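# Three arms lay a duct in a trench, reclose covers

## Task

Place the duct inside the trench that has covers over it, then close both covers once more. It only counts if everything stays put without any arm holding it at the end; finally open the grippers and pull the arms away.

## Robot and tools

ROBOTS. There are three identical i2rt Big YAM arms: arm1, arm2 and arm3. Each has six revolute joints, a two-finger gripper and a wrist camera. A fixed room camera, cam_high, views the scene. Camera names: arm1_cam_wrist, arm2_cam_wrist, arm3_cam_wrist, cam_high. All images are 504x504 pixels. The hand can reach about 1.0 m from its joint-1 axis. With joints 1 and 6 at zero and the hand level and facing forward, the wrist camera rides on top of the hand and looks toward the fingertips.

FRAMES. Any poses share one scene frame whose origin is on the floor, with +z up. The hand point is midway between the fingertips. The hand's z axis runs along the fingers, and its y axis is the direction the fingers close. The arm bases' true poses are never printed. All commands, though, are joint-space, not Cartesian.

JOINTS (absolute targets, radians except the gripper):
- joint1_rad, -2.879 to 2.879, tolerance 0.045. Yaws the arm about its base. Positive is counter-clockwise seen from above, and 0 points where the base faces.
- joint2_rad, 0 to 3.141, tolerance 0.14. Shoulder: at 0 the upper arm lies roughly level and points backward; increasing it lifts it up and then forward.
- joint3_rad, 0 to 3.019, tolerance 0.09. Elbow: 0 is fully folded, and larger values open it.
- joint4_rad, -1.692 to 1.57, tolerance 0.055. Wrist pitch; positive tips the fingers up.
- joint5_rad, -1.57 to 1.57, tolerance 0.03. Sideways wrist swing; positive goes to the arm's right.
- joint6_rad, -2.094 to 2.094, tolerance 0.035. Hand roll; positive is clockwise as seen from behind the hand.
- gripper_m, 0 to 0.093 m, tolerance 0.003. The gap between the fingertips; grip force tops out near 50 to 62 N per pad.
Joints move at different speeds, so the hand may sweep an unexpected curve between postures.

TOOLS.
execute_actions(actions, cameras): actions is a list holding one action or none. An action is an object keyed by "arm1", "arm2" and/or "arm3". Each arm has a "joints" object mapping any subset of the joint names above to absolute target values, not offsets. Every named motion starts at once, and they may finish at different times. One action lasts at most 15 s. An unknown key or an out-of-range number rejects the whole call, and nothing moves. Example: {"arm1": {"joints": {"gripper_m": 0.05}}, "arm2": {"joints": {"joint1_rad": 0.3}}}. cameras lists which images to return: omitted, null or ["all"] gives all of them, and [] gives none. The result gives each arm's state and the images from the end of the call. A "pictures" line gives the order of the images. An empty actions list only observes.
wait(seconds): 0 to 10 s. It commands nothing new and returns state and images like an empty action.
zoom_image(camera, region): a magnified view of part of that camera's most recent full image. region is [x0, y0, x1, y1] in pixels, measured from the top-left corner, and can be at most 504 by 504.
finished_scene(scene): an integer from 1 to 2. It closes the current scene for good and reports whether the goal held. Call it only once everything rests in place unaided and the arms have released and backed off.

RESULT LINES. joint_positions gives the measured joint values. joint_status tells how each commanded motion of the last accepted action ended:
- "off_target": the joint stopped short and may still be pushing.
- "contact_stop" or "time_out": the old target is dropped and the joint holds where it stopped. A timed-out joint that is still blocked may keep a nearby target (within 0.375, 0.375, 0.113, 0.225, 0.075, 0.3 rad for joints 1 to 6) and will resume moving if the path clears.
- "not_followed": a self- and inter-arm collision check blocked that arm's joint targets, usually shown together with "joint command not followed" and a "cause:" line. The gripper part still executes. The arm may keep retrying those targets on later actions.
on_its_own lists joints that this call did not command; its "held at" value is the held target, not the actual position. A joint or arm left out of an action may still be pushing toward an earlier target. If one call reports a stop, the later motion calls in the same reply are skipped.

CAUTIONS.
- The arms do not give way on contact; they keep pressing. To relieve a push, command a joint to its reported position. A target very close to the current value may not move the joint at all.
- Two arms squeezing hard against each other ends the run, and a hard collision can also. Nothing reports arm-to-arm contact. The collision check can react too late, and it ignores fingers, gripper housings and wrist cameras.
- Do not let objects fall, get dropped or slammed, or leave the work area or land on the floor. Loose items may be nudged now and then.
- MOTOR HEAT: holding loads or pushing heats motors, even while you are thinking between calls. A MOTOR HOT line appears from 85 °C. At 100 °C an OVER-TEMPERATURE FAULT makes that whole arm go limp and drop, and its unfinished keys show "limit_stop_at_motor_heat". Resend the targets after it cools.
- The simulation keeps running while you compose replies, and arms hold their last command during that time. Arms act independently, so one stalled arm does not pause the others.
- Camera intrinsics, pinhole with radial distortion: fx=fy about 538 (arm1), 522 (arm2), 537 (arm3), 488 (cam_high), with principal points near (250, 250).

Each tool is called after ">>>" by a JSON object that holds its "method" and its "body".

## Session

>>> {"method": "execute_actions", "body": {"actions": []}}

Scene clock: 0.00 s.
arm1.joint_positions: joint1_rad=-0.073 joint2_rad=+0.498 joint3_rad=+1.434 joint4_rad=-1.389 joint5_rad=-0.164 joint6_rad=+0.074 gripper_m=+0.094
arm1.joint_status: not commanded
arm1.hand: x=-0.7982 y=-0.0600 z=+1.5568 quat_wxyz=(-0.527, -0.025, -0.847, -0.069) (m; scene frame)
arm2.joint_positions: joint1_rad=+0.284 joint2_rad=+0.632 joint3_rad=+1.404 joint4_rad=-1.424 joint5_rad=-0.156 joint6_rad=+0.453 gripper_m=+0.095
arm2.joint_status: not commanded
arm2.hand: x=-0.0642 y=-0.3424 z=+1.2748 quat_wxyz=(-0.110, +0.611, -0.654, -0.431) (m; scene frame)
arm3.joint_positions: joint1_rad=+0.435 joint2_rad=+0.539 joint3_rad=+1.413 joint4_rad=-1.401 joint5_rad=-0.069 joint6_rad=-0.432 gripper_m=+0.095
arm3.joint_status: not commanded
arm3.hand: x=+0.8068 y=-0.1947 z=+1.5079 quat_wxyz=(-0.037, -0.773, -0.390, +0.498) (m; scene frame)
pictures: arm1_cam_wrist, arm2_cam_wrist, arm3_cam_wrist, cam_high
Images, in order (width x height): arm1_cam_wrist 504x504, arm2_cam_wrist 504x504, arm3_cam_wrist 504x504, cam_high 504x504.

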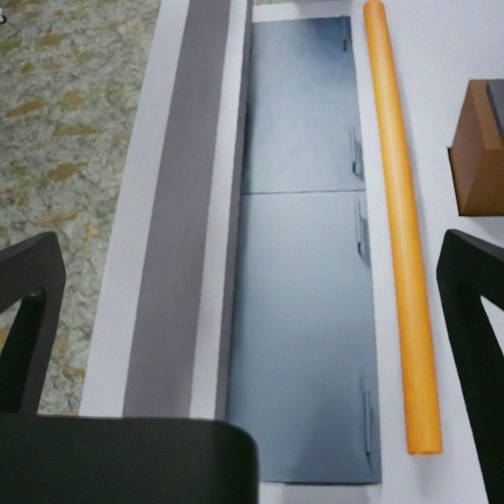

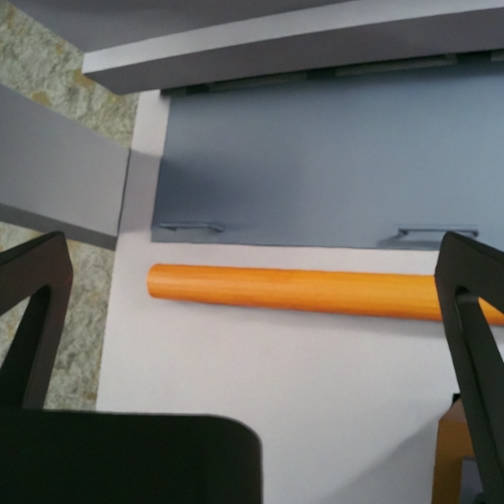

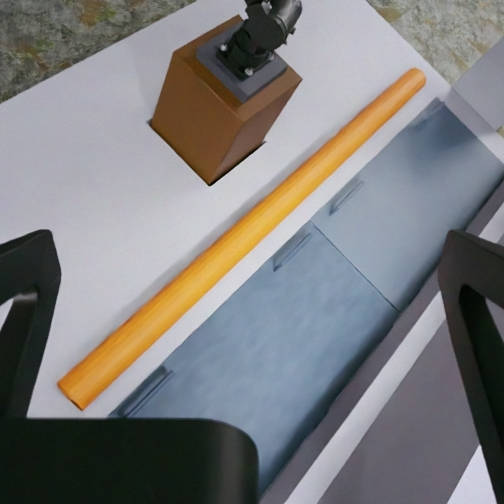

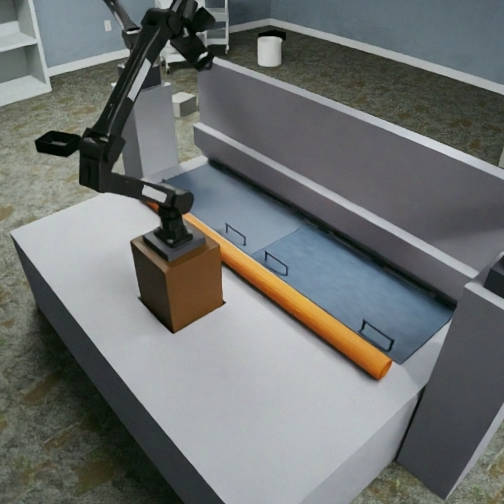

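>>> {"method": "execute_actions", "body": {"actions": [{"arm1":{"joints":{"joint1_rad":0,"joint2_rad":1.57,"joint3_rad":1.57,"joint4_rad":-1.57,"joint5_rad":0,"joint6_rad":0}},"arm2":{"joints":{"joint1_rad":0,"joint2_rad":1.2,"joint3_rad":1.2,"joint4_rad":-1.57,"joint5_rad":0,"joint6_rad":0}},"arm3":{"joints":{"joint1_rad":0,"joint2_rad":1.57,"joint3_rad":1.57,"joint4_rad":-1.57,"joint5_rad":0,"joint6_rad":0}}}]}}

>>> {"method": "execute_actions", "body": {"actions": [{"arm1":{"joints":{"joint3_rad":1.0,"joint4_rad":-1.0}},"arm2":{"joints":{"joint4_rad":-1.1}},"arm3":{"joints":{"joint2_rad":2.0,"joint3_rad":1.43,"joint4_rad":-1.0}}}]}}

>>> {"method": "execute_actions", "body": {"actions": [{"arm1":{"joints":{"joint1_rad":-0.4}},"arm2":{"joints":{"joint1_rad":0.3}},"arm3":{"joints":{"joint1_rad":0.3}}}]}}

Scene clock: 11.43 s.
arm1.joint_positions: joint1_rad=-0.009 joint2_rad=+1.570 joint3_rad=+1.558 joint4_rad=-1.561 joint5_rad=-0.002 joint6_rad=+0.013 gripper_m=+0.094
arm1.joint_status: all done
arm1.hand: x=-0.4978 y=-0.0817 z=+1.2415 quat_wxyz=(+0.004, -0.017, -1.000, -0.004) (m; scene frame)
arm2.joint_positions: joint1_rad=+0.003 joint2_rad=+1.212 joint3_rad=+1.187 joint4_rad=-1.563 joint5_rad=-0.004 joint6_rad=+0.010 gripper_m=+0.095
arm2.joint_status: all done
arm2.hand: x=+0.0203 y=-0.2189 z=+1.0010 quat_wxyz=(+0.007, +0.713, -0.701, +0.007) (m; scene frame)
arm3.joint_positions: joint1_rad=+0.001 joint2_rad=+1.573 joint3_rad=+1.558 joint4_rad=-1.561 joint5_rad=-0.001 joint6_rad=-0.009 gripper_m=+0.095
arm3.joint_status: all done
arm3.hand: x=+0.4996 y=-0.1129 z=+1.2136 quat_wxyz=(-0.001, -1.000, -0.018, -0.002) (m; scene frame)
pictures: arm1_cam_wrist, arm2_cam_wrist, arm3_cam_wrist, cam_high
Images, in order (width x height): arm1_cam_wrist 504x504, arm2_cam_wrist 504x504, arm3_cam_wrist 504x504, cam_high 504x504.

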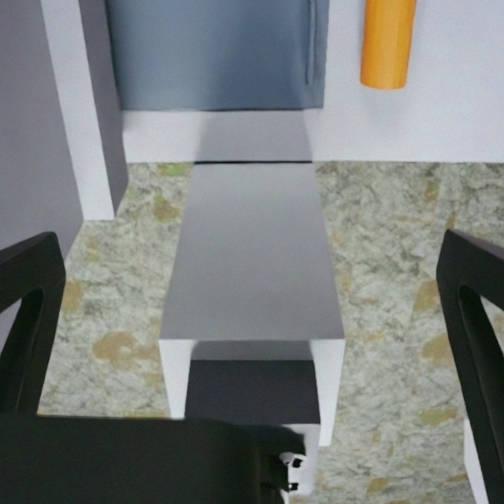

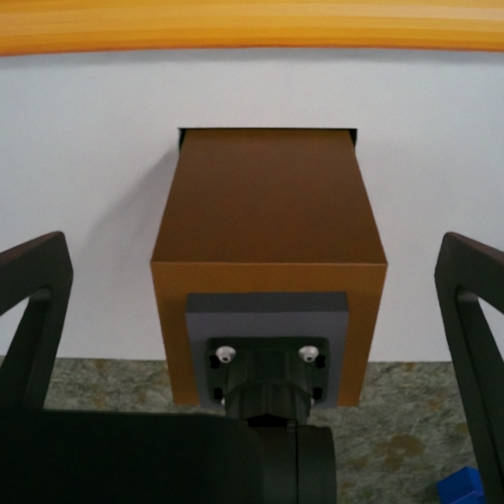

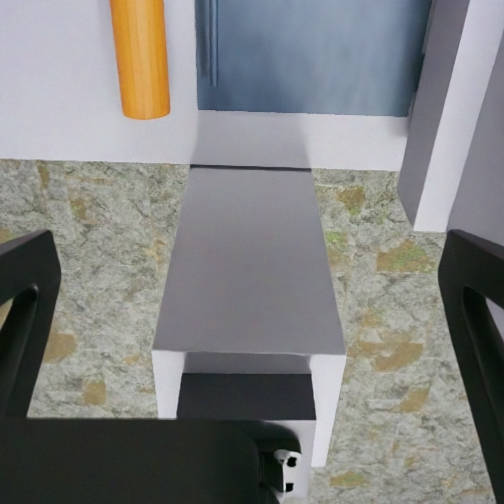

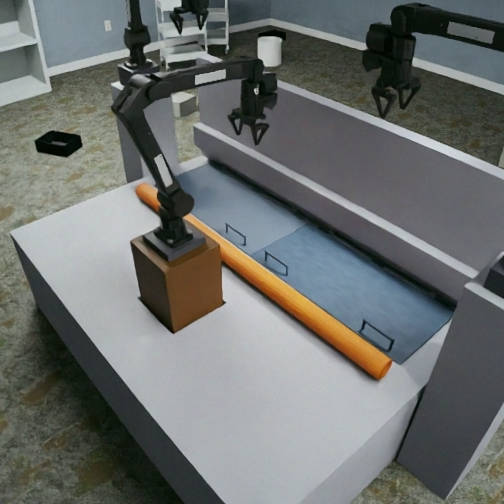

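Scene clock: 12.73 s.
arm1.joint_positions: joint1_rad=-0.009 joint2_rad=+1.565 joint3_rad=+1.001 joint4_rad=-1.010 joint5_rad=-0.002 joint6_rad=+0.013 gripper_m=+0.094
arm1.joint_status: all done
arm1.hand: x=-0.5600 y=-0.0792 z=+1.0430 quat_wxyz=(+0.004, -0.017, -1.000, -0.004) (m; scene frame)
arm2.joint_positions: joint1_rad=+0.003 joint2_rad=+1.212 joint3_rad=+1.187 joint4_rad=-1.112 joint5_rad=-0.004 joint6_rad=+0.010 gripper_m=+0.095
arm2.joint_status: all done
arm2.hand: x=+0.0174 y=-0.1115 z=+1.0232 quat_wxyz=(-0.148, +0.697, -0.684, -0.154) (m; scene frame)
arm3.joint_positions: joint1_rad=+0.001 joint2_rad=+2.021 joint3_rad=+1.413 joint4_rad=-1.010 joint5_rad=-0.001 joint6_rad=-0.009 gripper_m=+0.095
arm3.joint_status: all done
arm3.hand: x=+0.4207 y=-0.1150 z=+0.9344 quat_wxyz=(+0.000, -1.000, -0.018, -0.023) (m; scene frame)
pictures: arm1_cam_wrist, arm2_cam_wrist, arm3_cam_wrist, cam_high
Images, in order (width x height): arm1_cam_wrist 504x504, arm2_cam_wrist 504x504, arm3_cam_wrist 504x504, cam_high 504x504.

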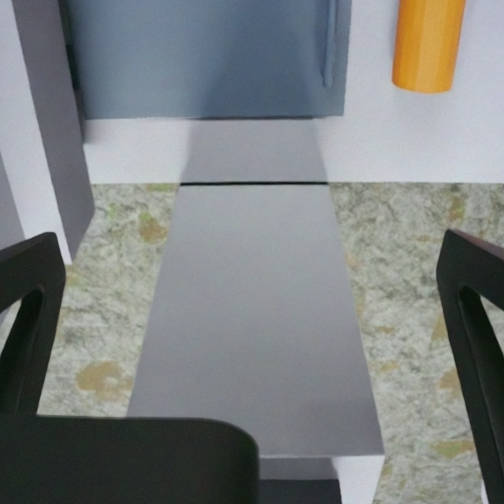

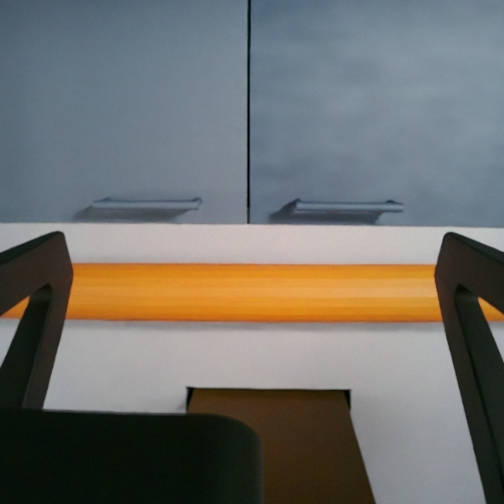

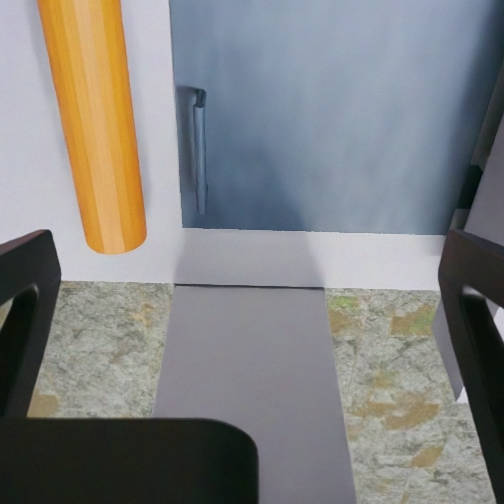

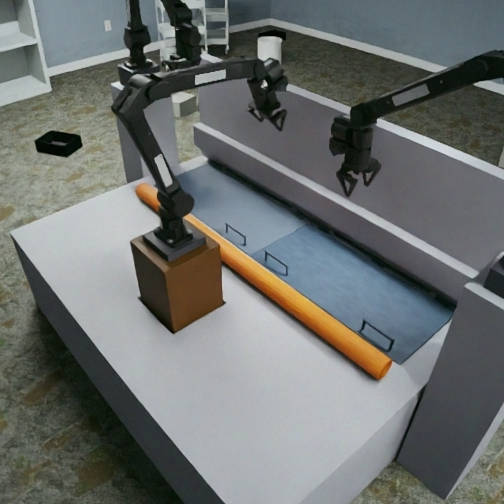

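Scene clock: 14.13 s.
arm1.joint_positions: joint1_rad=-0.408 joint2_rad=+1.565 joint3_rad=+1.001 joint4_rad=-1.007 joint5_rad=+0.001 joint6_rad=+0.011 gripper_m=+0.094
arm1.joint_status: all done
arm1.hand: x=-0.5953 y=-0.2384 z=+1.0423 quat_wxyz=(+0.003, -0.214, -0.977, -0.002) (m; scene frame)
arm2.joint_positions: joint1_rad=+0.310 joint2_rad=+1.212 joint3_rad=+1.187 joint4_rad=-1.111 joint5_rad=-0.002 joint6_rad=+0.008 gripper_m=+0.095
arm2.joint_status: all done
arm2.hand: x=-0.1139 y=-0.1350 z=+1.0231 quat_wxyz=(-0.123, +0.794, -0.569, -0.175) (m; scene frame)
arm3.joint_positions: joint1_rad=+0.293 joint2_rad=+2.021 joint3_rad=+1.413 joint4_rad=-1.007 joint5_rad=-0.001 joint6_rad=-0.007 gripper_m=+0.095
arm3.joint_status: all done
arm3.hand: x=+0.4476 y=-0.2725 z=+0.9343 quat_wxyz=(+0.003, -0.986, -0.162, -0.021) (m; scene frame)
pictures: arm1_cam_wrist, arm2_cam_wrist, arm3_cam_wrist, cam_high
Images, in order (width x height): arm1_cam_wrist 504x504, arm2_cam_wrist 504x504, arm3_cam_wrist 504x504, cam_high 504x504.

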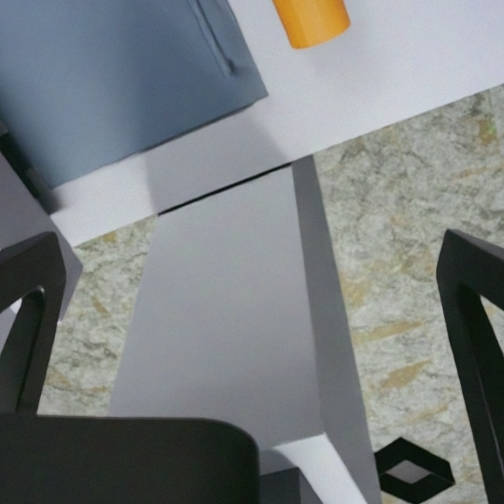

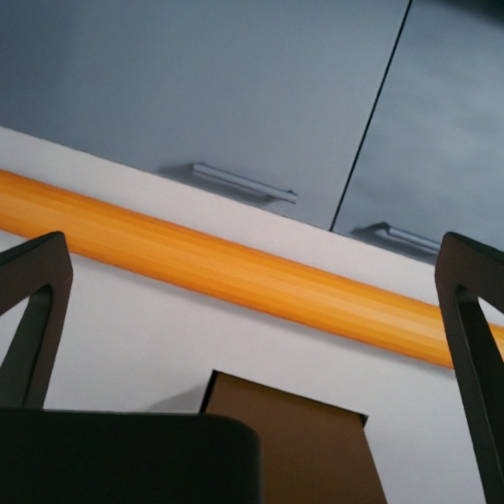

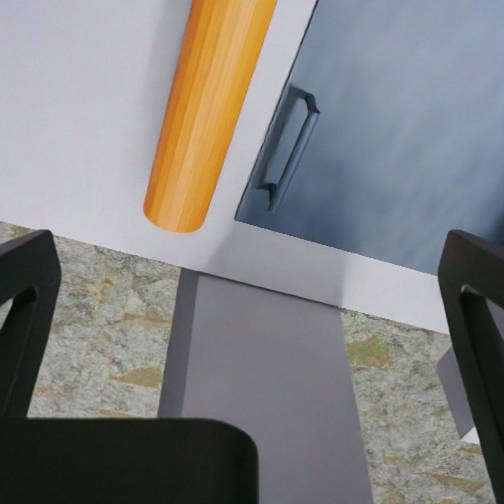

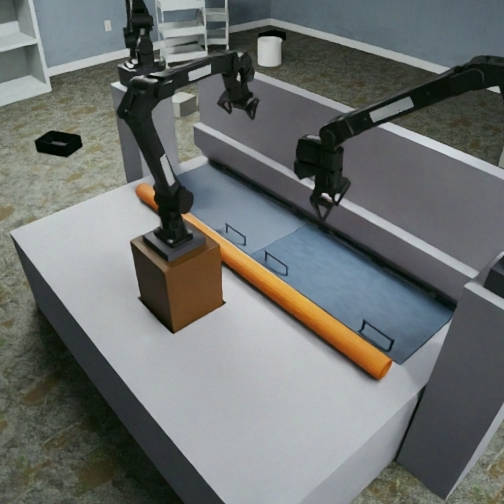

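>>> {"method": "execute_actions", "body": {"actions": [{"arm1":{"joints":{"joint1_rad":-0.236,"joint2_rad":2.434,"joint3_rad":0.941,"joint4_rad":-0.078,"joint6_rad":-0.246}},"arm2":{"joints":{"joint1_rad":0.04,"joint2_rad":1.5,"joint3_rad":0.52,"joint4_rad":-0.58,"joint6_rad":1.63}},"arm3":{"joints":{"joint1_rad":0.135,"joint2_rad":2.359,"joint3_rad":0.937,"joint4_rad":-0.149,"joint6_rad":0.158}}}]}}

Scene clock: 30.90 s.
arm1.joint_positions: joint1_rad=-0.226 joint2_rad=+2.427 joint3_rad=+0.938 joint4_rad=-0.088 joint5_rad=+0.000 joint6_rad=-0.233 gripper_m=+0.094
arm1.joint_status: all done
arm1.hand: x=-0.6007 y=-0.1587 z=+0.6836 quat_wxyz=(+0.006, -0.002, -1.000, -0.004) (m; scene frame)
arm2.joint_positions: joint1_rad=+0.030 joint2_rad=+1.519 joint3_rad=+0.519 joint4_rad=-0.589 joint5_rad=-0.002 joint6_rad=+1.620 gripper_m=+0.095
arm2.joint_status: all done
arm2.hand: x=+0.0156 y=-0.2789 z=+0.6924 quat_wxyz=(-0.001, +0.002, -1.000, +0.011) (m; scene frame)
arm3.joint_positions: joint1_rad=+0.135 joint2_rad=+2.370 joint3_rad=+0.936 joint4_rad=-0.156 joint5_rad=+0.001 joint6_rad=+0.149 gripper_m=+0.095
arm3.joint_status: all done
arm3.hand: x=+0.5866 y=-0.1618 z=+0.6776 quat_wxyz=(+0.002, -1.000, -0.007, -0.009) (m; scene frame)
pictures: arm1_cam_wrist, arm2_cam_wrist, arm3_cam_wrist, cam_high
Images, in order (width x height): arm1_cam_wrist 504x504, arm2_cam_wrist 504x504, arm3_cam_wrist 504x504, cam_high 504x504.

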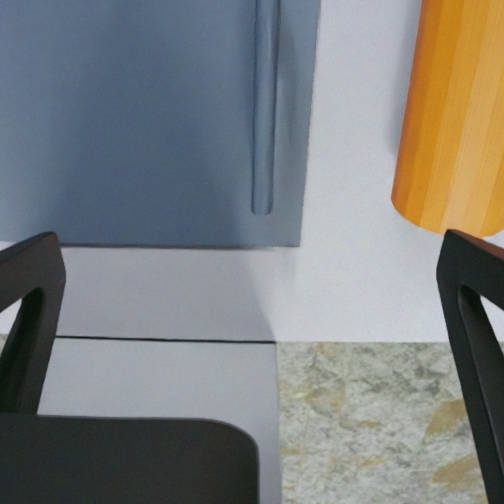

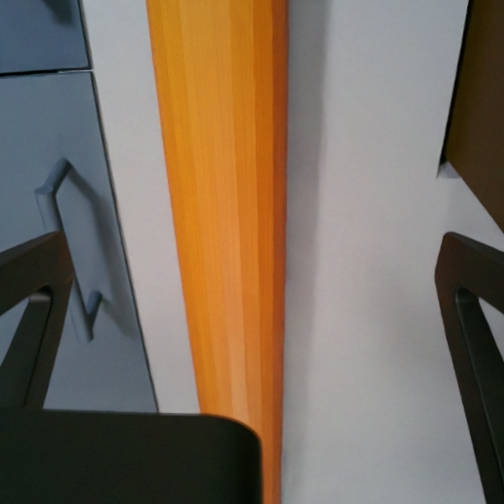

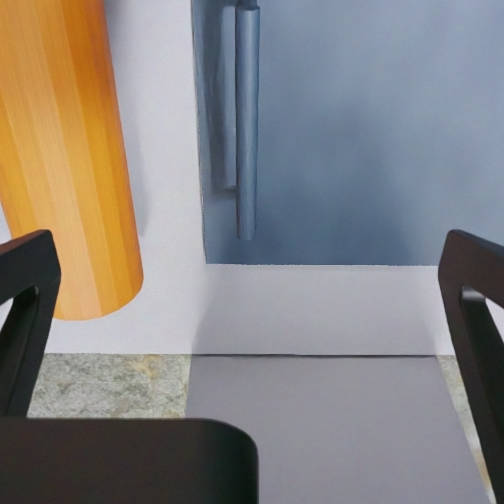

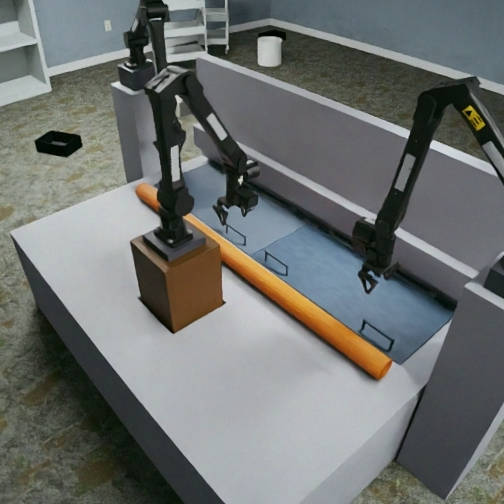

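>>> {"method": "execute_actions", "body": {"actions": [{"arm1":{"joints":{"joint1_rad":-0.245,"joint2_rad":2.742,"joint3_rad":1.14,"joint4_rad":0.046,"gripper_m":0.06}},"arm2":{"joints":{"joint1_rad":0.01,"joint2_rad":1.81,"joint3_rad":0.51,"joint4_rad":-0.246,"joint6_rad":1.59}},"arm3":{"joints":{"joint1_rad":0.147,"joint2_rad":2.66,"joint3_rad":1.065,"joint4_rad":0.045,"gripper_m":0.06}}}]}}

Scene clock: 38.20 s.
arm1.joint_positions: joint1_rad=-0.233 joint2_rad=+2.744 joint3_rad=+1.136 joint4_rad=+0.046 joint5_rad=+0.000 joint6_rad=-0.234 gripper_m=+0.060
arm1.joint_status: all done
arm1.hand: x=-0.5991 y=-0.1614 z=+0.5697 quat_wxyz=(-0.001, -0.006, -1.000, -0.002) (m; scene frame)
arm2.joint_positions: joint1_rad=+0.019 joint2_rad=+1.805 joint3_rad=+0.512 joint4_rad=-0.254 joint5_rad=-0.002 joint6_rad=+1.600 gripper_m=+0.095
arm2.joint_status: all done
arm2.hand: x=+0.0184 y=-0.2644 z=+0.6173 quat_wxyz=(+0.000, +0.007, -1.000, -0.010) (m; scene frame)
arm3.joint_positions: joint1_rad=+0.139 joint2_rad=+2.670 joint3_rad=+1.060 joint4_rad=+0.036 joint5_rad=+0.001 joint6_rad=+0.149 gripper_m=+0.060
arm3.joint_status: all done
arm3.hand: x=+0.5999 y=-0.1610 z=+0.5703 quat_wxyz=(+0.001, -1.000, -0.008, +0.000) (m; scene frame)
pictures: arm1_cam_wrist, arm2_cam_wrist, arm3_cam_wrist, cam_high
Images, in order (width x height): arm1_cam_wrist 504x504, arm2_cam_wrist 504x504, arm3_cam_wrist 504x504, cam_high 504x504.

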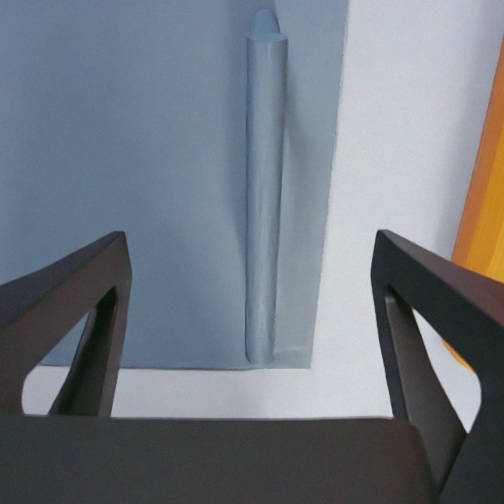

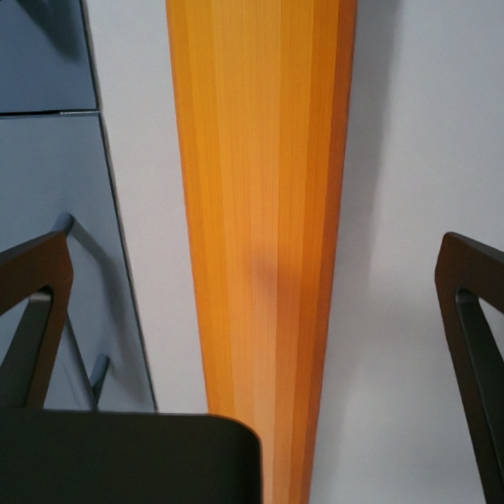

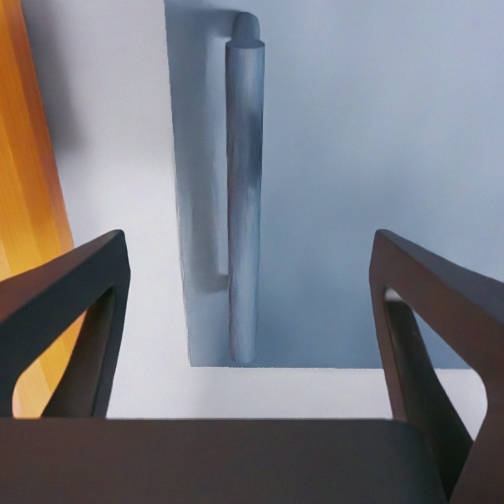

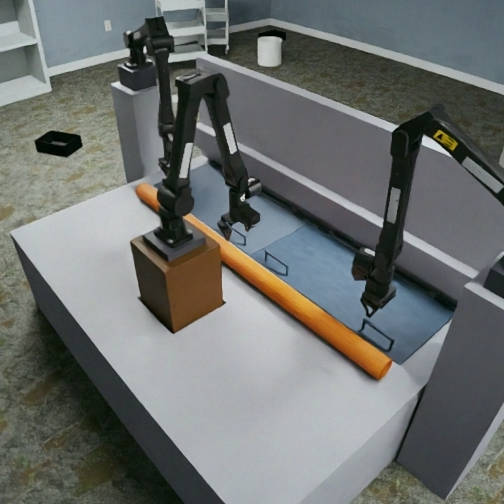

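>>> {"method": "execute_actions", "body": {"actions": [{"arm1":{"joints":{"joint1_rad":-0.262,"joint2_rad":2.89,"joint3_rad":1.24,"joint4_rad":0.09,"joint6_rad":-0.27}},"arm2":{"joints":{"joint2_rad":1.3,"joint3_rad":0.4,"joint4_rad":-0.6}},"arm3":{"joints":{"joint1_rad":0.16,"joint2_rad":2.81,"joint3_rad":1.166,"joint4_rad":0.096,"joint6_rad":0.18}}}], "cameras": []}}

>>> {"method": "execute_actions", "body": {"actions": [{"arm1":{"joints":{"gripper_m":0}},"arm3":{"joints":{"gripper_m":0}}}]}}

>>> {"method": "zoom_image", "body": {"camera": "cam_high", "region": [320,260,480,400]}}

Scene clock: 49.70 s.
arm1.joint_positions: joint1_rad=-0.254 joint2_rad=+2.878 joint3_rad=+1.238 joint4_rad=+0.088 joint5_rad=+0.000 joint6_rad=-0.257 gripper_m=+0.060
arm1.joint_status: all done
arm1.hand: x=-0.6028 y=-0.1682 z=+0.5194 quat_wxyz=(-0.006, -0.004, -1.000, -0.001) (m; scene frame)
arm2.joint_positions: joint1_rad=+0.019 joint2_rad=+1.306 joint3_rad=+0.390 joint4_rad=-0.592 joint5_rad=-0.002 joint6_rad=+1.598 gripper_m=+0.095
arm2.joint_status: all done
arm2.hand: x=+0.0202 y=-0.3139 z=+0.7132 quat_wxyz=(+0.001, +0.007, -1.000, -0.029) (m; scene frame)
arm3.joint_positions: joint1_rad=+0.155 joint2_rad=+2.804 joint3_rad=+1.165 joint4_rad=+0.093 joint5_rad=+0.001 joint6_rad=+0.171 gripper_m=+0.060
arm3.joint_status: all done
arm3.hand: x=+0.5940 y=-0.1680 z=+0.5207 quat_wxyz=(-0.001, -1.000, -0.005, +0.013) (m; scene frame)
pictures: none
No camera images: the call's "cameras" was empty. Leave "cameras" out to get every camera's image.

Scene clock: 50.43 s.
arm1.joint_positions: joint1_rad=-0.253 joint2_rad=+2.869 joint3_rad=+1.236 joint4_rad=+0.087 joint5_rad=-0.002 joint6_rad=-0.258 gripper_m=+0.000
arm1.joint_status: all done
arm1.hand: x=-0.5989 y=-0.1689 z=+0.5229 quat_wxyz=(-0.010, -0.004, -1.000, -0.001) (m; scene frame)
arm2.joint_positions: joint1_rad=+0.019 joint2_rad=+1.306 joint3_rad=+0.390 joint4_rad=-0.592 joint5_rad=-0.002 joint6_rad=+1.598 gripper_m=+0.095
arm2.joint_status: not commanded
arm2.hand: x=+0.0202 y=-0.3139 z=+0.7132 quat_wxyz=(+0.001, +0.007, -1.000, -0.029) (m; scene frame)
arm3.joint_positions: joint1_rad=+0.155 joint2_rad=+2.804 joint3_rad=+1.165 joint4_rad=+0.093 joint5_rad=+0.001 joint6_rad=+0.172 gripper_m=+0.001
arm3.joint_status: all done
arm3.hand: x=+0.5940 y=-0.1680 z=+0.5207 quat_wxyz=(-0.001, -1.000, -0.005, +0.013) (m; scene frame)
pictures: arm1_cam_wrist, arm2_cam_wrist, arm3_cam_wrist, cam_high
Images, in order (width x height): arm1_cam_wrist 504x504, arm2_cam_wrist 504x504, arm3_cam_wrist 504x504, cam_high 504x504.

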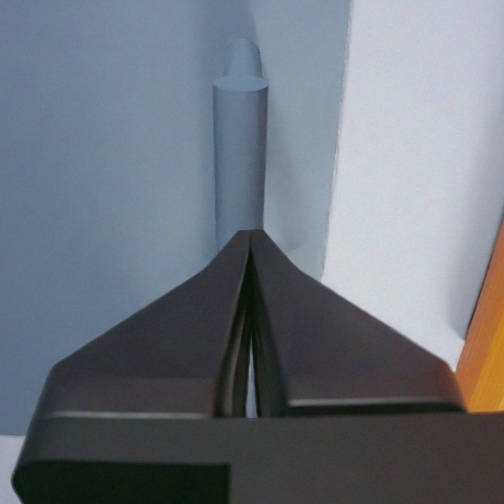

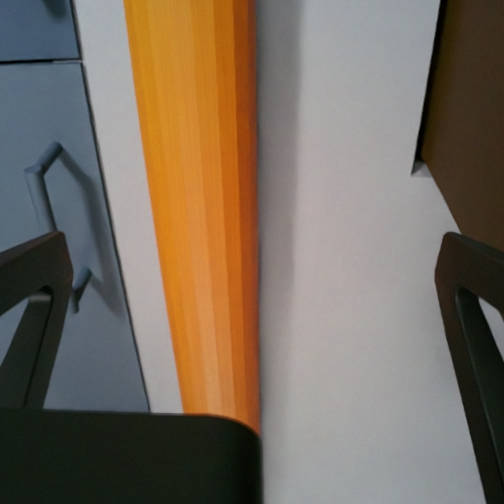

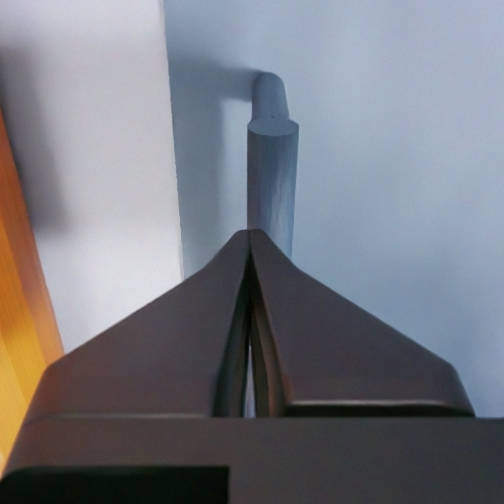

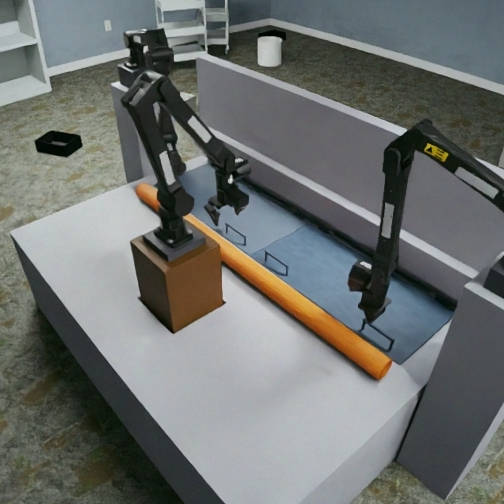

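Region (320, 260, 480, 400) of cam_high's 504x504 image, scaled by 3.150, with more detail than that image has; it fills the top 441 rows of this view, and the rest is white.

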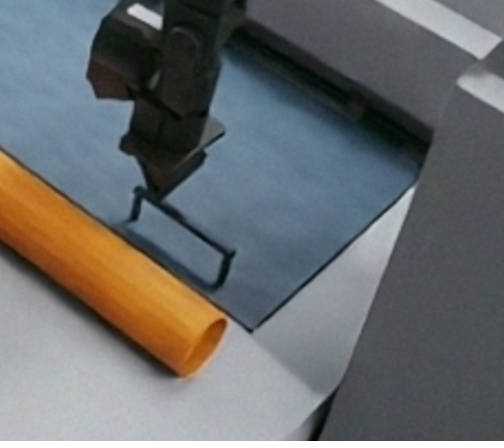

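>>> {"method": "execute_actions", "body": {"actions": [{"arm1":{"joints":{"gripper_m":0.04}},"arm3":{"joints":{"gripper_m":0.04}}}], "cameras": []}}

>>> {"method": "execute_actions", "body": {"actions": [{"arm1":{"joints":{"joint1_rad":-0.268,"joint2_rad":2.96,"joint3_rad":1.255,"joint4_rad":0.135}},"arm3":{"joints":{"joint2_rad":2.89,"joint3_rad":1.18,"joint4_rad":0.145}}}], "cameras": []}}

>>> {"method": "execute_actions", "body": {"actions": [{"arm1":{"joints":{"gripper_m":0}},"arm3":{"joints":{"gripper_m":0}}}]}}

Scene clock: 58.00 s.
arm1.joint_positions: joint1_rad=-0.253 joint2_rad=+2.869 joint3_rad=+1.236 joint4_rad=+0.087 joint5_rad=-0.002 joint6_rad=-0.258 gripper_m=+0.040
arm1.joint_status: all done
arm1.hand: x=-0.5989 y=-0.1689 z=+0.5229 quat_wxyz=(-0.010, -0.004, -1.000, -0.001) (m; scene frame)
arm2.joint_positions: joint1_rad=+0.019 joint2_rad=+1.306 joint3_rad=+0.390 joint4_rad=-0.592 joint5_rad=-0.002 joint6_rad=+1.598 gripper_m=+0.095
arm2.joint_status: not commanded
arm2.hand: x=+0.0202 y=-0.3139 z=+0.7132 quat_wxyz=(+0.001, +0.007, -1.000, -0.029) (m; scene frame)
arm3.joint_positions: joint1_rad=+0.155 joint2_rad=+2.804 joint3_rad=+1.165 joint4_rad=+0.093 joint5_rad=+0.001 joint6_rad=+0.172 gripper_m=+0.040
arm3.joint_status: all done
arm3.hand: x=+0.5940 y=-0.1680 z=+0.5207 quat_wxyz=(-0.001, -1.000, -0.005, +0.013) (m; scene frame)
pictures: none
No camera images: the call's "cameras" was empty. Leave "cameras" out to get every camera's image.

Scene clock: 58.80 s.
arm1.joint_positions: joint1_rad=-0.255 joint2_rad=+2.946 joint3_rad=+1.256 joint4_rad=+0.128 joint5_rad=-0.002 joint6_rad=-0.258 gripper_m=+0.040
arm1.joint_status: all done
arm1.hand: x=-0.6224 y=-0.1633 z=+0.4955 quat_wxyz=(-0.002, -0.005, -1.000, -0.003) (m; scene frame)
arm2.joint_positions: joint1_rad=+0.019 joint2_rad=+1.306 joint3_rad=+0.390 joint4_rad=-0.592 joint5_rad=-0.002 joint6_rad=+1.598 gripper_m=+0.095
arm2.joint_status: not commanded
arm2.hand: x=+0.0202 y=-0.3139 z=+0.7132 quat_wxyz=(+0.001, +0.007, -1.000, -0.029) (m; scene frame)
arm3.joint_positions: joint1_rad=+0.155 joint2_rad=+2.883 joint3_rad=+1.181 joint4_rad=+0.137 joint5_rad=+0.001 joint6_rad=+0.172 gripper_m=+0.040
arm3.joint_status: all done
arm3.hand: x=+0.6182 y=-0.1635 z=+0.4929 quat_wxyz=(+0.000, -1.000, -0.005, +0.004) (m; scene frame)
pictures: none
No camera images: the call's "cameras" was empty. Leave "cameras" out to get every camera's image.

Scene clock: 59.37 s.
arm1.joint_positions: joint1_rad=-0.260 joint2_rad=+2.946 joint3_rad=+1.257 joint4_rad=+0.130 joint5_rad=+0.002 joint6_rad=-0.255 gripper_m=+0.010
arm1.joint_status: gripper_m off_target (ended at +0.010, target +0.000)
arm1.hand: x=-0.6220 y=-0.1657 z=+0.4954 quat_wxyz=(-0.003, -0.009, -1.000, -0.001) (m; scene frame)
arm2.joint_positions: joint1_rad=+0.019 joint2_rad=+1.306 joint3_rad=+0.390 joint4_rad=-0.592 joint5_rad=-0.002 joint6_rad=+1.598 gripper_m=+0.095
arm2.joint_status: not commanded
arm2.hand: x=+0.0202 y=-0.3139 z=+0.7132 quat_wxyz=(+0.001, +0.007, -1.000, -0.029) (m; scene frame)
arm3.joint_positions: joint1_rad=+0.155 joint2_rad=+2.883 joint3_rad=+1.181 joint4_rad=+0.137 joint5_rad=+0.005 joint6_rad=+0.173 gripper_m=+0.011
arm3.joint_status: gripper_m off_target (ended at +0.011, target +0.000)
arm3.hand: x=+0.6181 y=-0.1630 z=+0.4929 quat_wxyz=(+0.002, -1.000, -0.004, +0.004) (m; scene frame)
pictures: arm1_cam_wrist, arm2_cam_wrist, arm3_cam_wrist, cam_high
Images, in order (width x height): arm1_cam_wrist 504x504, arm2_cam_wrist 504x504, arm3_cam_wrist 504x504, cam_high 504x504.

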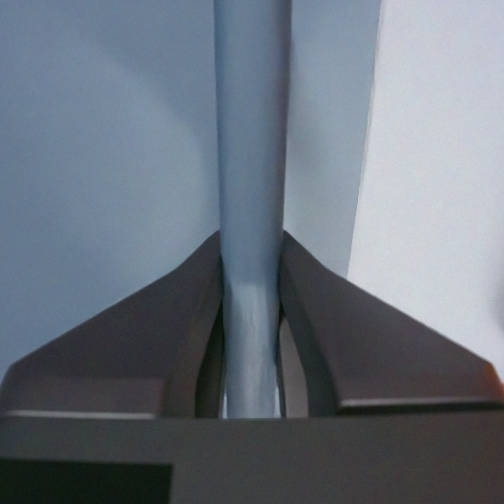

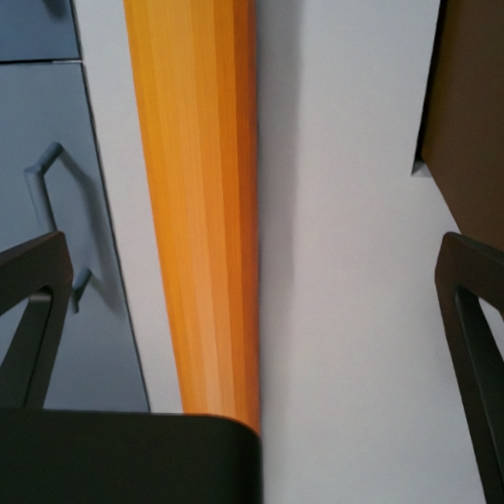

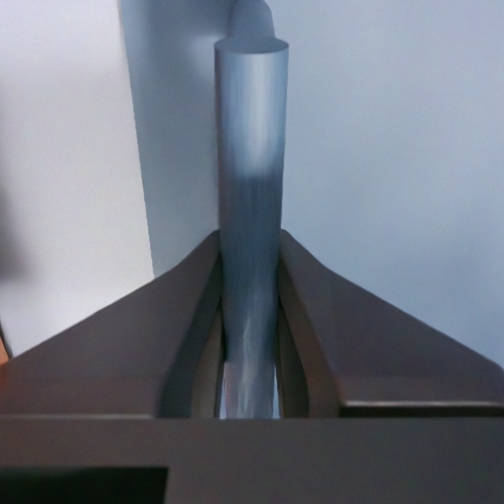

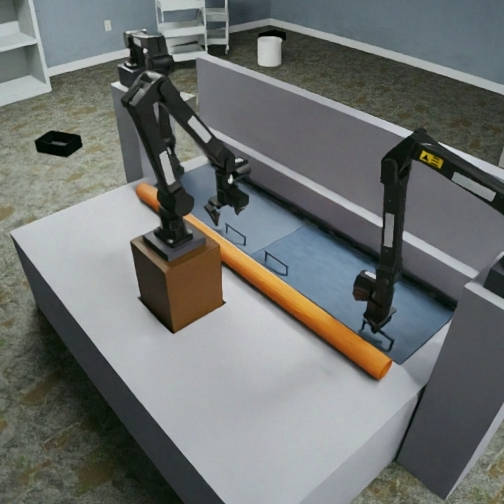

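>>> {"method": "execute_actions", "body": {"actions": [{"arm1":{"joints":{"joint1_rad":-0.185,"joint2_rad":2.71,"joint3_rad":1.047,"joint4_rad":0.101,"joint6_rad":-0.195}},"arm3":{"joints":{"joint1_rad":0.085,"joint2_rad":2.635,"joint3_rad":0.989,"joint4_rad":0.085,"joint6_rad":0.108}}}]}}

Scene clock: 68.40 s.
arm1.joint_positions: joint1_rad=-0.209 joint2_rad=+2.775 joint3_rad=+1.090 joint4_rad=+0.123 joint5_rad=+0.022 joint6_rad=-0.200 gripper_m=+0.010
arm1.joint_status: all done
arm1.hand: x=-0.6233 y=-0.1503 z=+0.5607 quat_wxyz=(+0.000, -0.011, -1.000, +0.009) (m; scene frame)
arm2.joint_positions: joint1_rad=+0.019 joint2_rad=+1.306 joint3_rad=+0.390 joint4_rad=-0.592 joint5_rad=-0.002 joint6_rad=+1.598 gripper_m=+0.095
arm2.joint_status: not commanded
arm2.hand: x=+0.0202 y=-0.3139 z=+0.7132 quat_wxyz=(+0.001, +0.007, -1.000, -0.029) (m; scene frame)
arm3.joint_positions: joint1_rad=+0.101 joint2_rad=+2.707 joint3_rad=+1.030 joint4_rad=+0.107 joint5_rad=-0.020 joint6_rad=+0.120 gripper_m=+0.011
arm3.joint_status: all done
arm3.hand: x=+0.6187 y=-0.1478 z=+0.5586 quat_wxyz=(-0.010, -1.000, -0.004, +0.000) (m; scene frame)
pictures: arm1_cam_wrist, arm2_cam_wrist, arm3_cam_wrist, cam_high
Images, in order (width x height): arm1_cam_wrist 504x504, arm2_cam_wrist 504x504, arm3_cam_wrist 504x504, cam_high 504x504.

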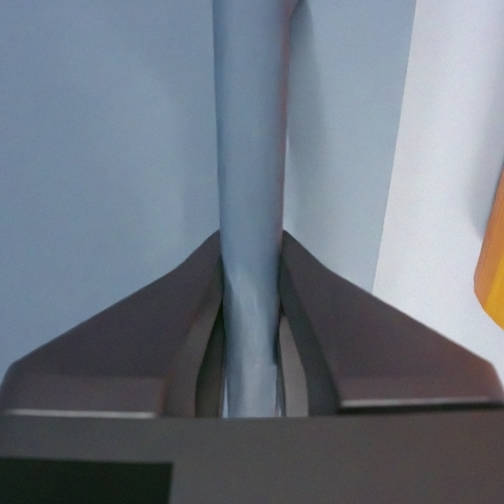

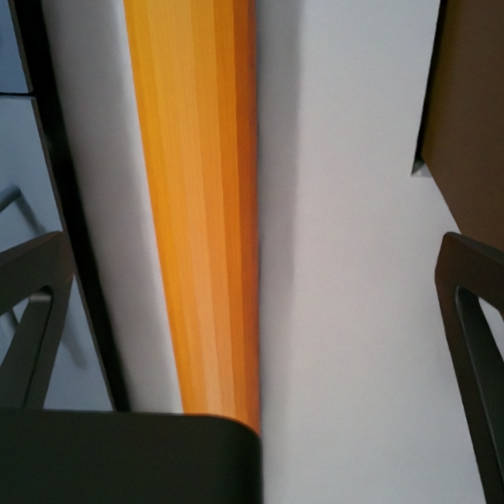

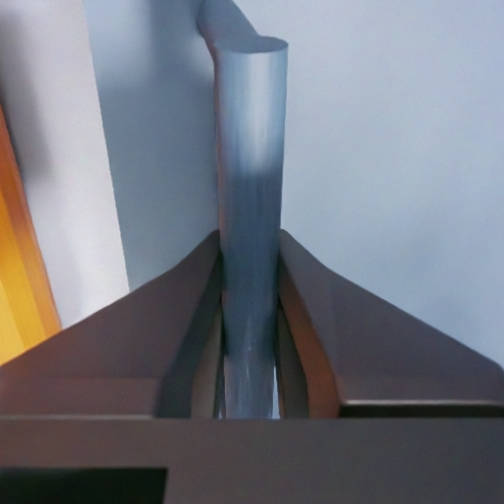

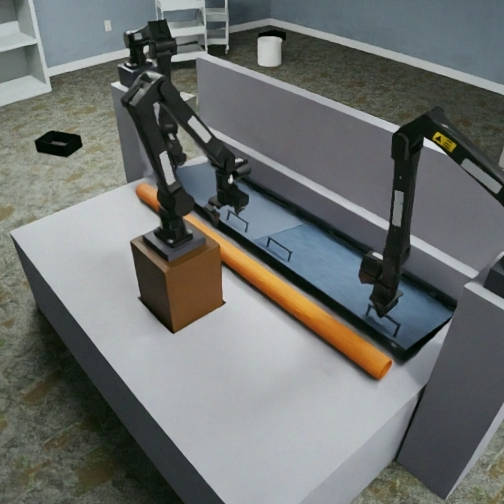

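Works; add sag compensation on joint 2.

>>> {"method": "execute_actions", "body": {"actions": [{"arm1":{"joints":{"joint1_rad":-0.056,"joint2_rad":2.42,"joint3_rad":0.897,"joint4_rad":0.047,"joint6_rad":-0.066}},"arm2":{"joints":{"joint2_rad":1.82,"joint3_rad":0.51,"joint4_rad":-0.25}},"arm3":{"joints":{"joint1_rad":-0.046,"joint2_rad":2.34,"joint3_rad":0.859,"joint4_rad":0.003,"joint6_rad":-0.023}}}], "cameras": []}}

>>> {"method": "execute_actions", "body": {"actions": [{"arm1":{"joints":{"joint1_rad":0.127,"joint2_rad":2.25,"joint3_rad":0.813,"joint4_rad":-0.046,"joint6_rad":0.117}},"arm2":{"joints":{"joint2_rad":2.063,"joint3_rad":0.545,"joint4_rad":-0.045}},"arm3":{"joints":{"joint1_rad":-0.225,"joint2_rad":2.17,"joint3_rad":0.805,"joint4_rad":-0.119,"joint6_rad":-0.202}}}]}}

Scene clock: 74.30 s.
arm1.joint_positions: joint1_rad=-0.075 joint2_rad=+2.510 joint3_rad=+0.893 joint4_rad=+0.047 joint5_rad=+0.026 joint6_rad=-0.066 gripper_m=+0.010
arm1.joint_status: all done
arm1.hand: x=-0.6231 y=-0.1034 z=+0.6552 quat_wxyz=(+0.003, -0.010, -1.000, +0.010) (m; scene frame)
arm2.joint_positions: joint1_rad=+0.019 joint2_rad=+1.812 joint3_rad=+0.509 joint4_rad=-0.259 joint5_rad=-0.002 joint6_rad=+1.598 gripper_m=+0.095
arm2.joint_status: all done
arm2.hand: x=+0.0186 y=-0.2694 z=+0.6151 quat_wxyz=(+0.000, +0.008, -1.000, -0.002) (m; scene frame)
arm3.joint_positions: joint1_rad=-0.033 joint2_rad=+2.431 joint3_rad=+0.855 joint4_rad=+0.004 joint5_rad=-0.020 joint6_rad=-0.013 gripper_m=+0.011
arm3.joint_status: all done
arm3.hand: x=+0.6183 y=-0.1006 z=+0.6541 quat_wxyz=(-0.010, -1.000, -0.003, +0.001) (m; scene frame)
pictures: none
No camera images: the call's "cameras" was empty. Leave "cameras" out to get every camera's image.

Scene clock: 75.30 s.
arm1.joint_positions: joint1_rad=+0.100 joint2_rad=+2.316 joint3_rad=+0.798 joint4_rad=-0.053 joint5_rad=+0.039 joint6_rad=+0.109 gripper_m=+0.011
arm1.joint_status: all done
arm1.hand: x=-0.6238 y=-0.0450 z=+0.7192 quat_wxyz=(+0.001, -0.011, -1.000, +0.017) (m; scene frame)
arm2.joint_positions: joint1_rad=+0.019 joint2_rad=+2.059 joint3_rad=+0.546 joint4_rad=-0.053 joint5_rad=-0.002 joint6_rad=+1.598 gripper_m=+0.095
arm2.joint_status: all done
arm2.hand: x=+0.0187 y=-0.2689 z=+0.5532 quat_wxyz=(+0.000, +0.008, -1.000, +0.000) (m; scene frame)
arm3.joint_positions: joint1_rad=-0.200 joint2_rad=+2.237 joint3_rad=+0.790 joint4_rad=-0.125 joint5_rad=-0.032 joint6_rad=-0.183 gripper_m=+0.011
arm3.joint_status: all done
arm3.hand: x=+0.6180 y=-0.0434 z=+0.7172 quat_wxyz=(-0.016, -1.000, -0.005, +0.003) (m; scene frame)
pictures: arm1_cam_wrist, arm2_cam_wrist, arm3_cam_wrist, cam_high
Images, in order (width x height): arm1_cam_wrist 504x504, arm2_cam_wrist 504x504, arm3_cam_wrist 504x504, cam_high 504x504.

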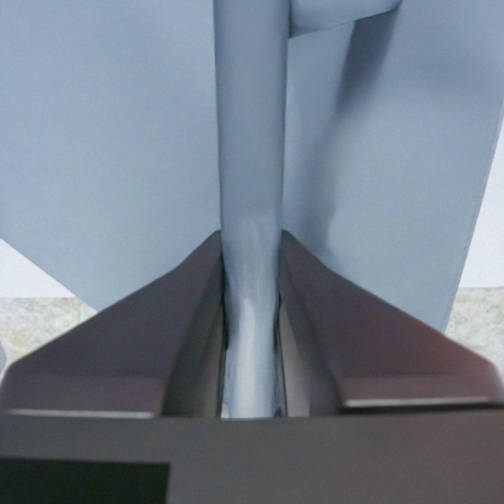

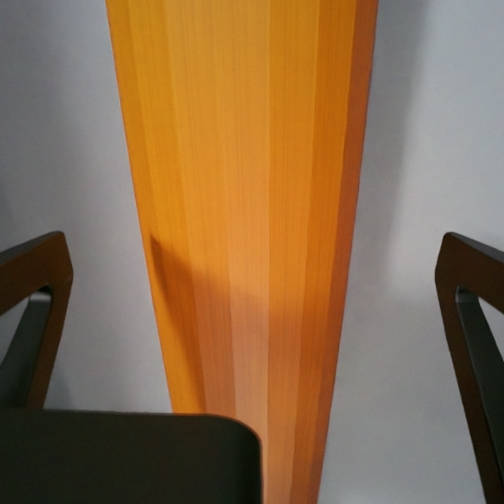

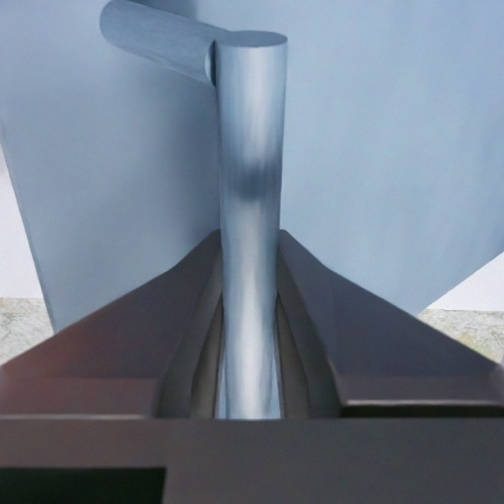

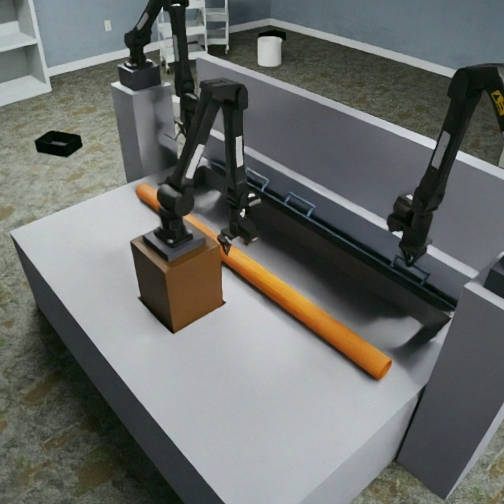

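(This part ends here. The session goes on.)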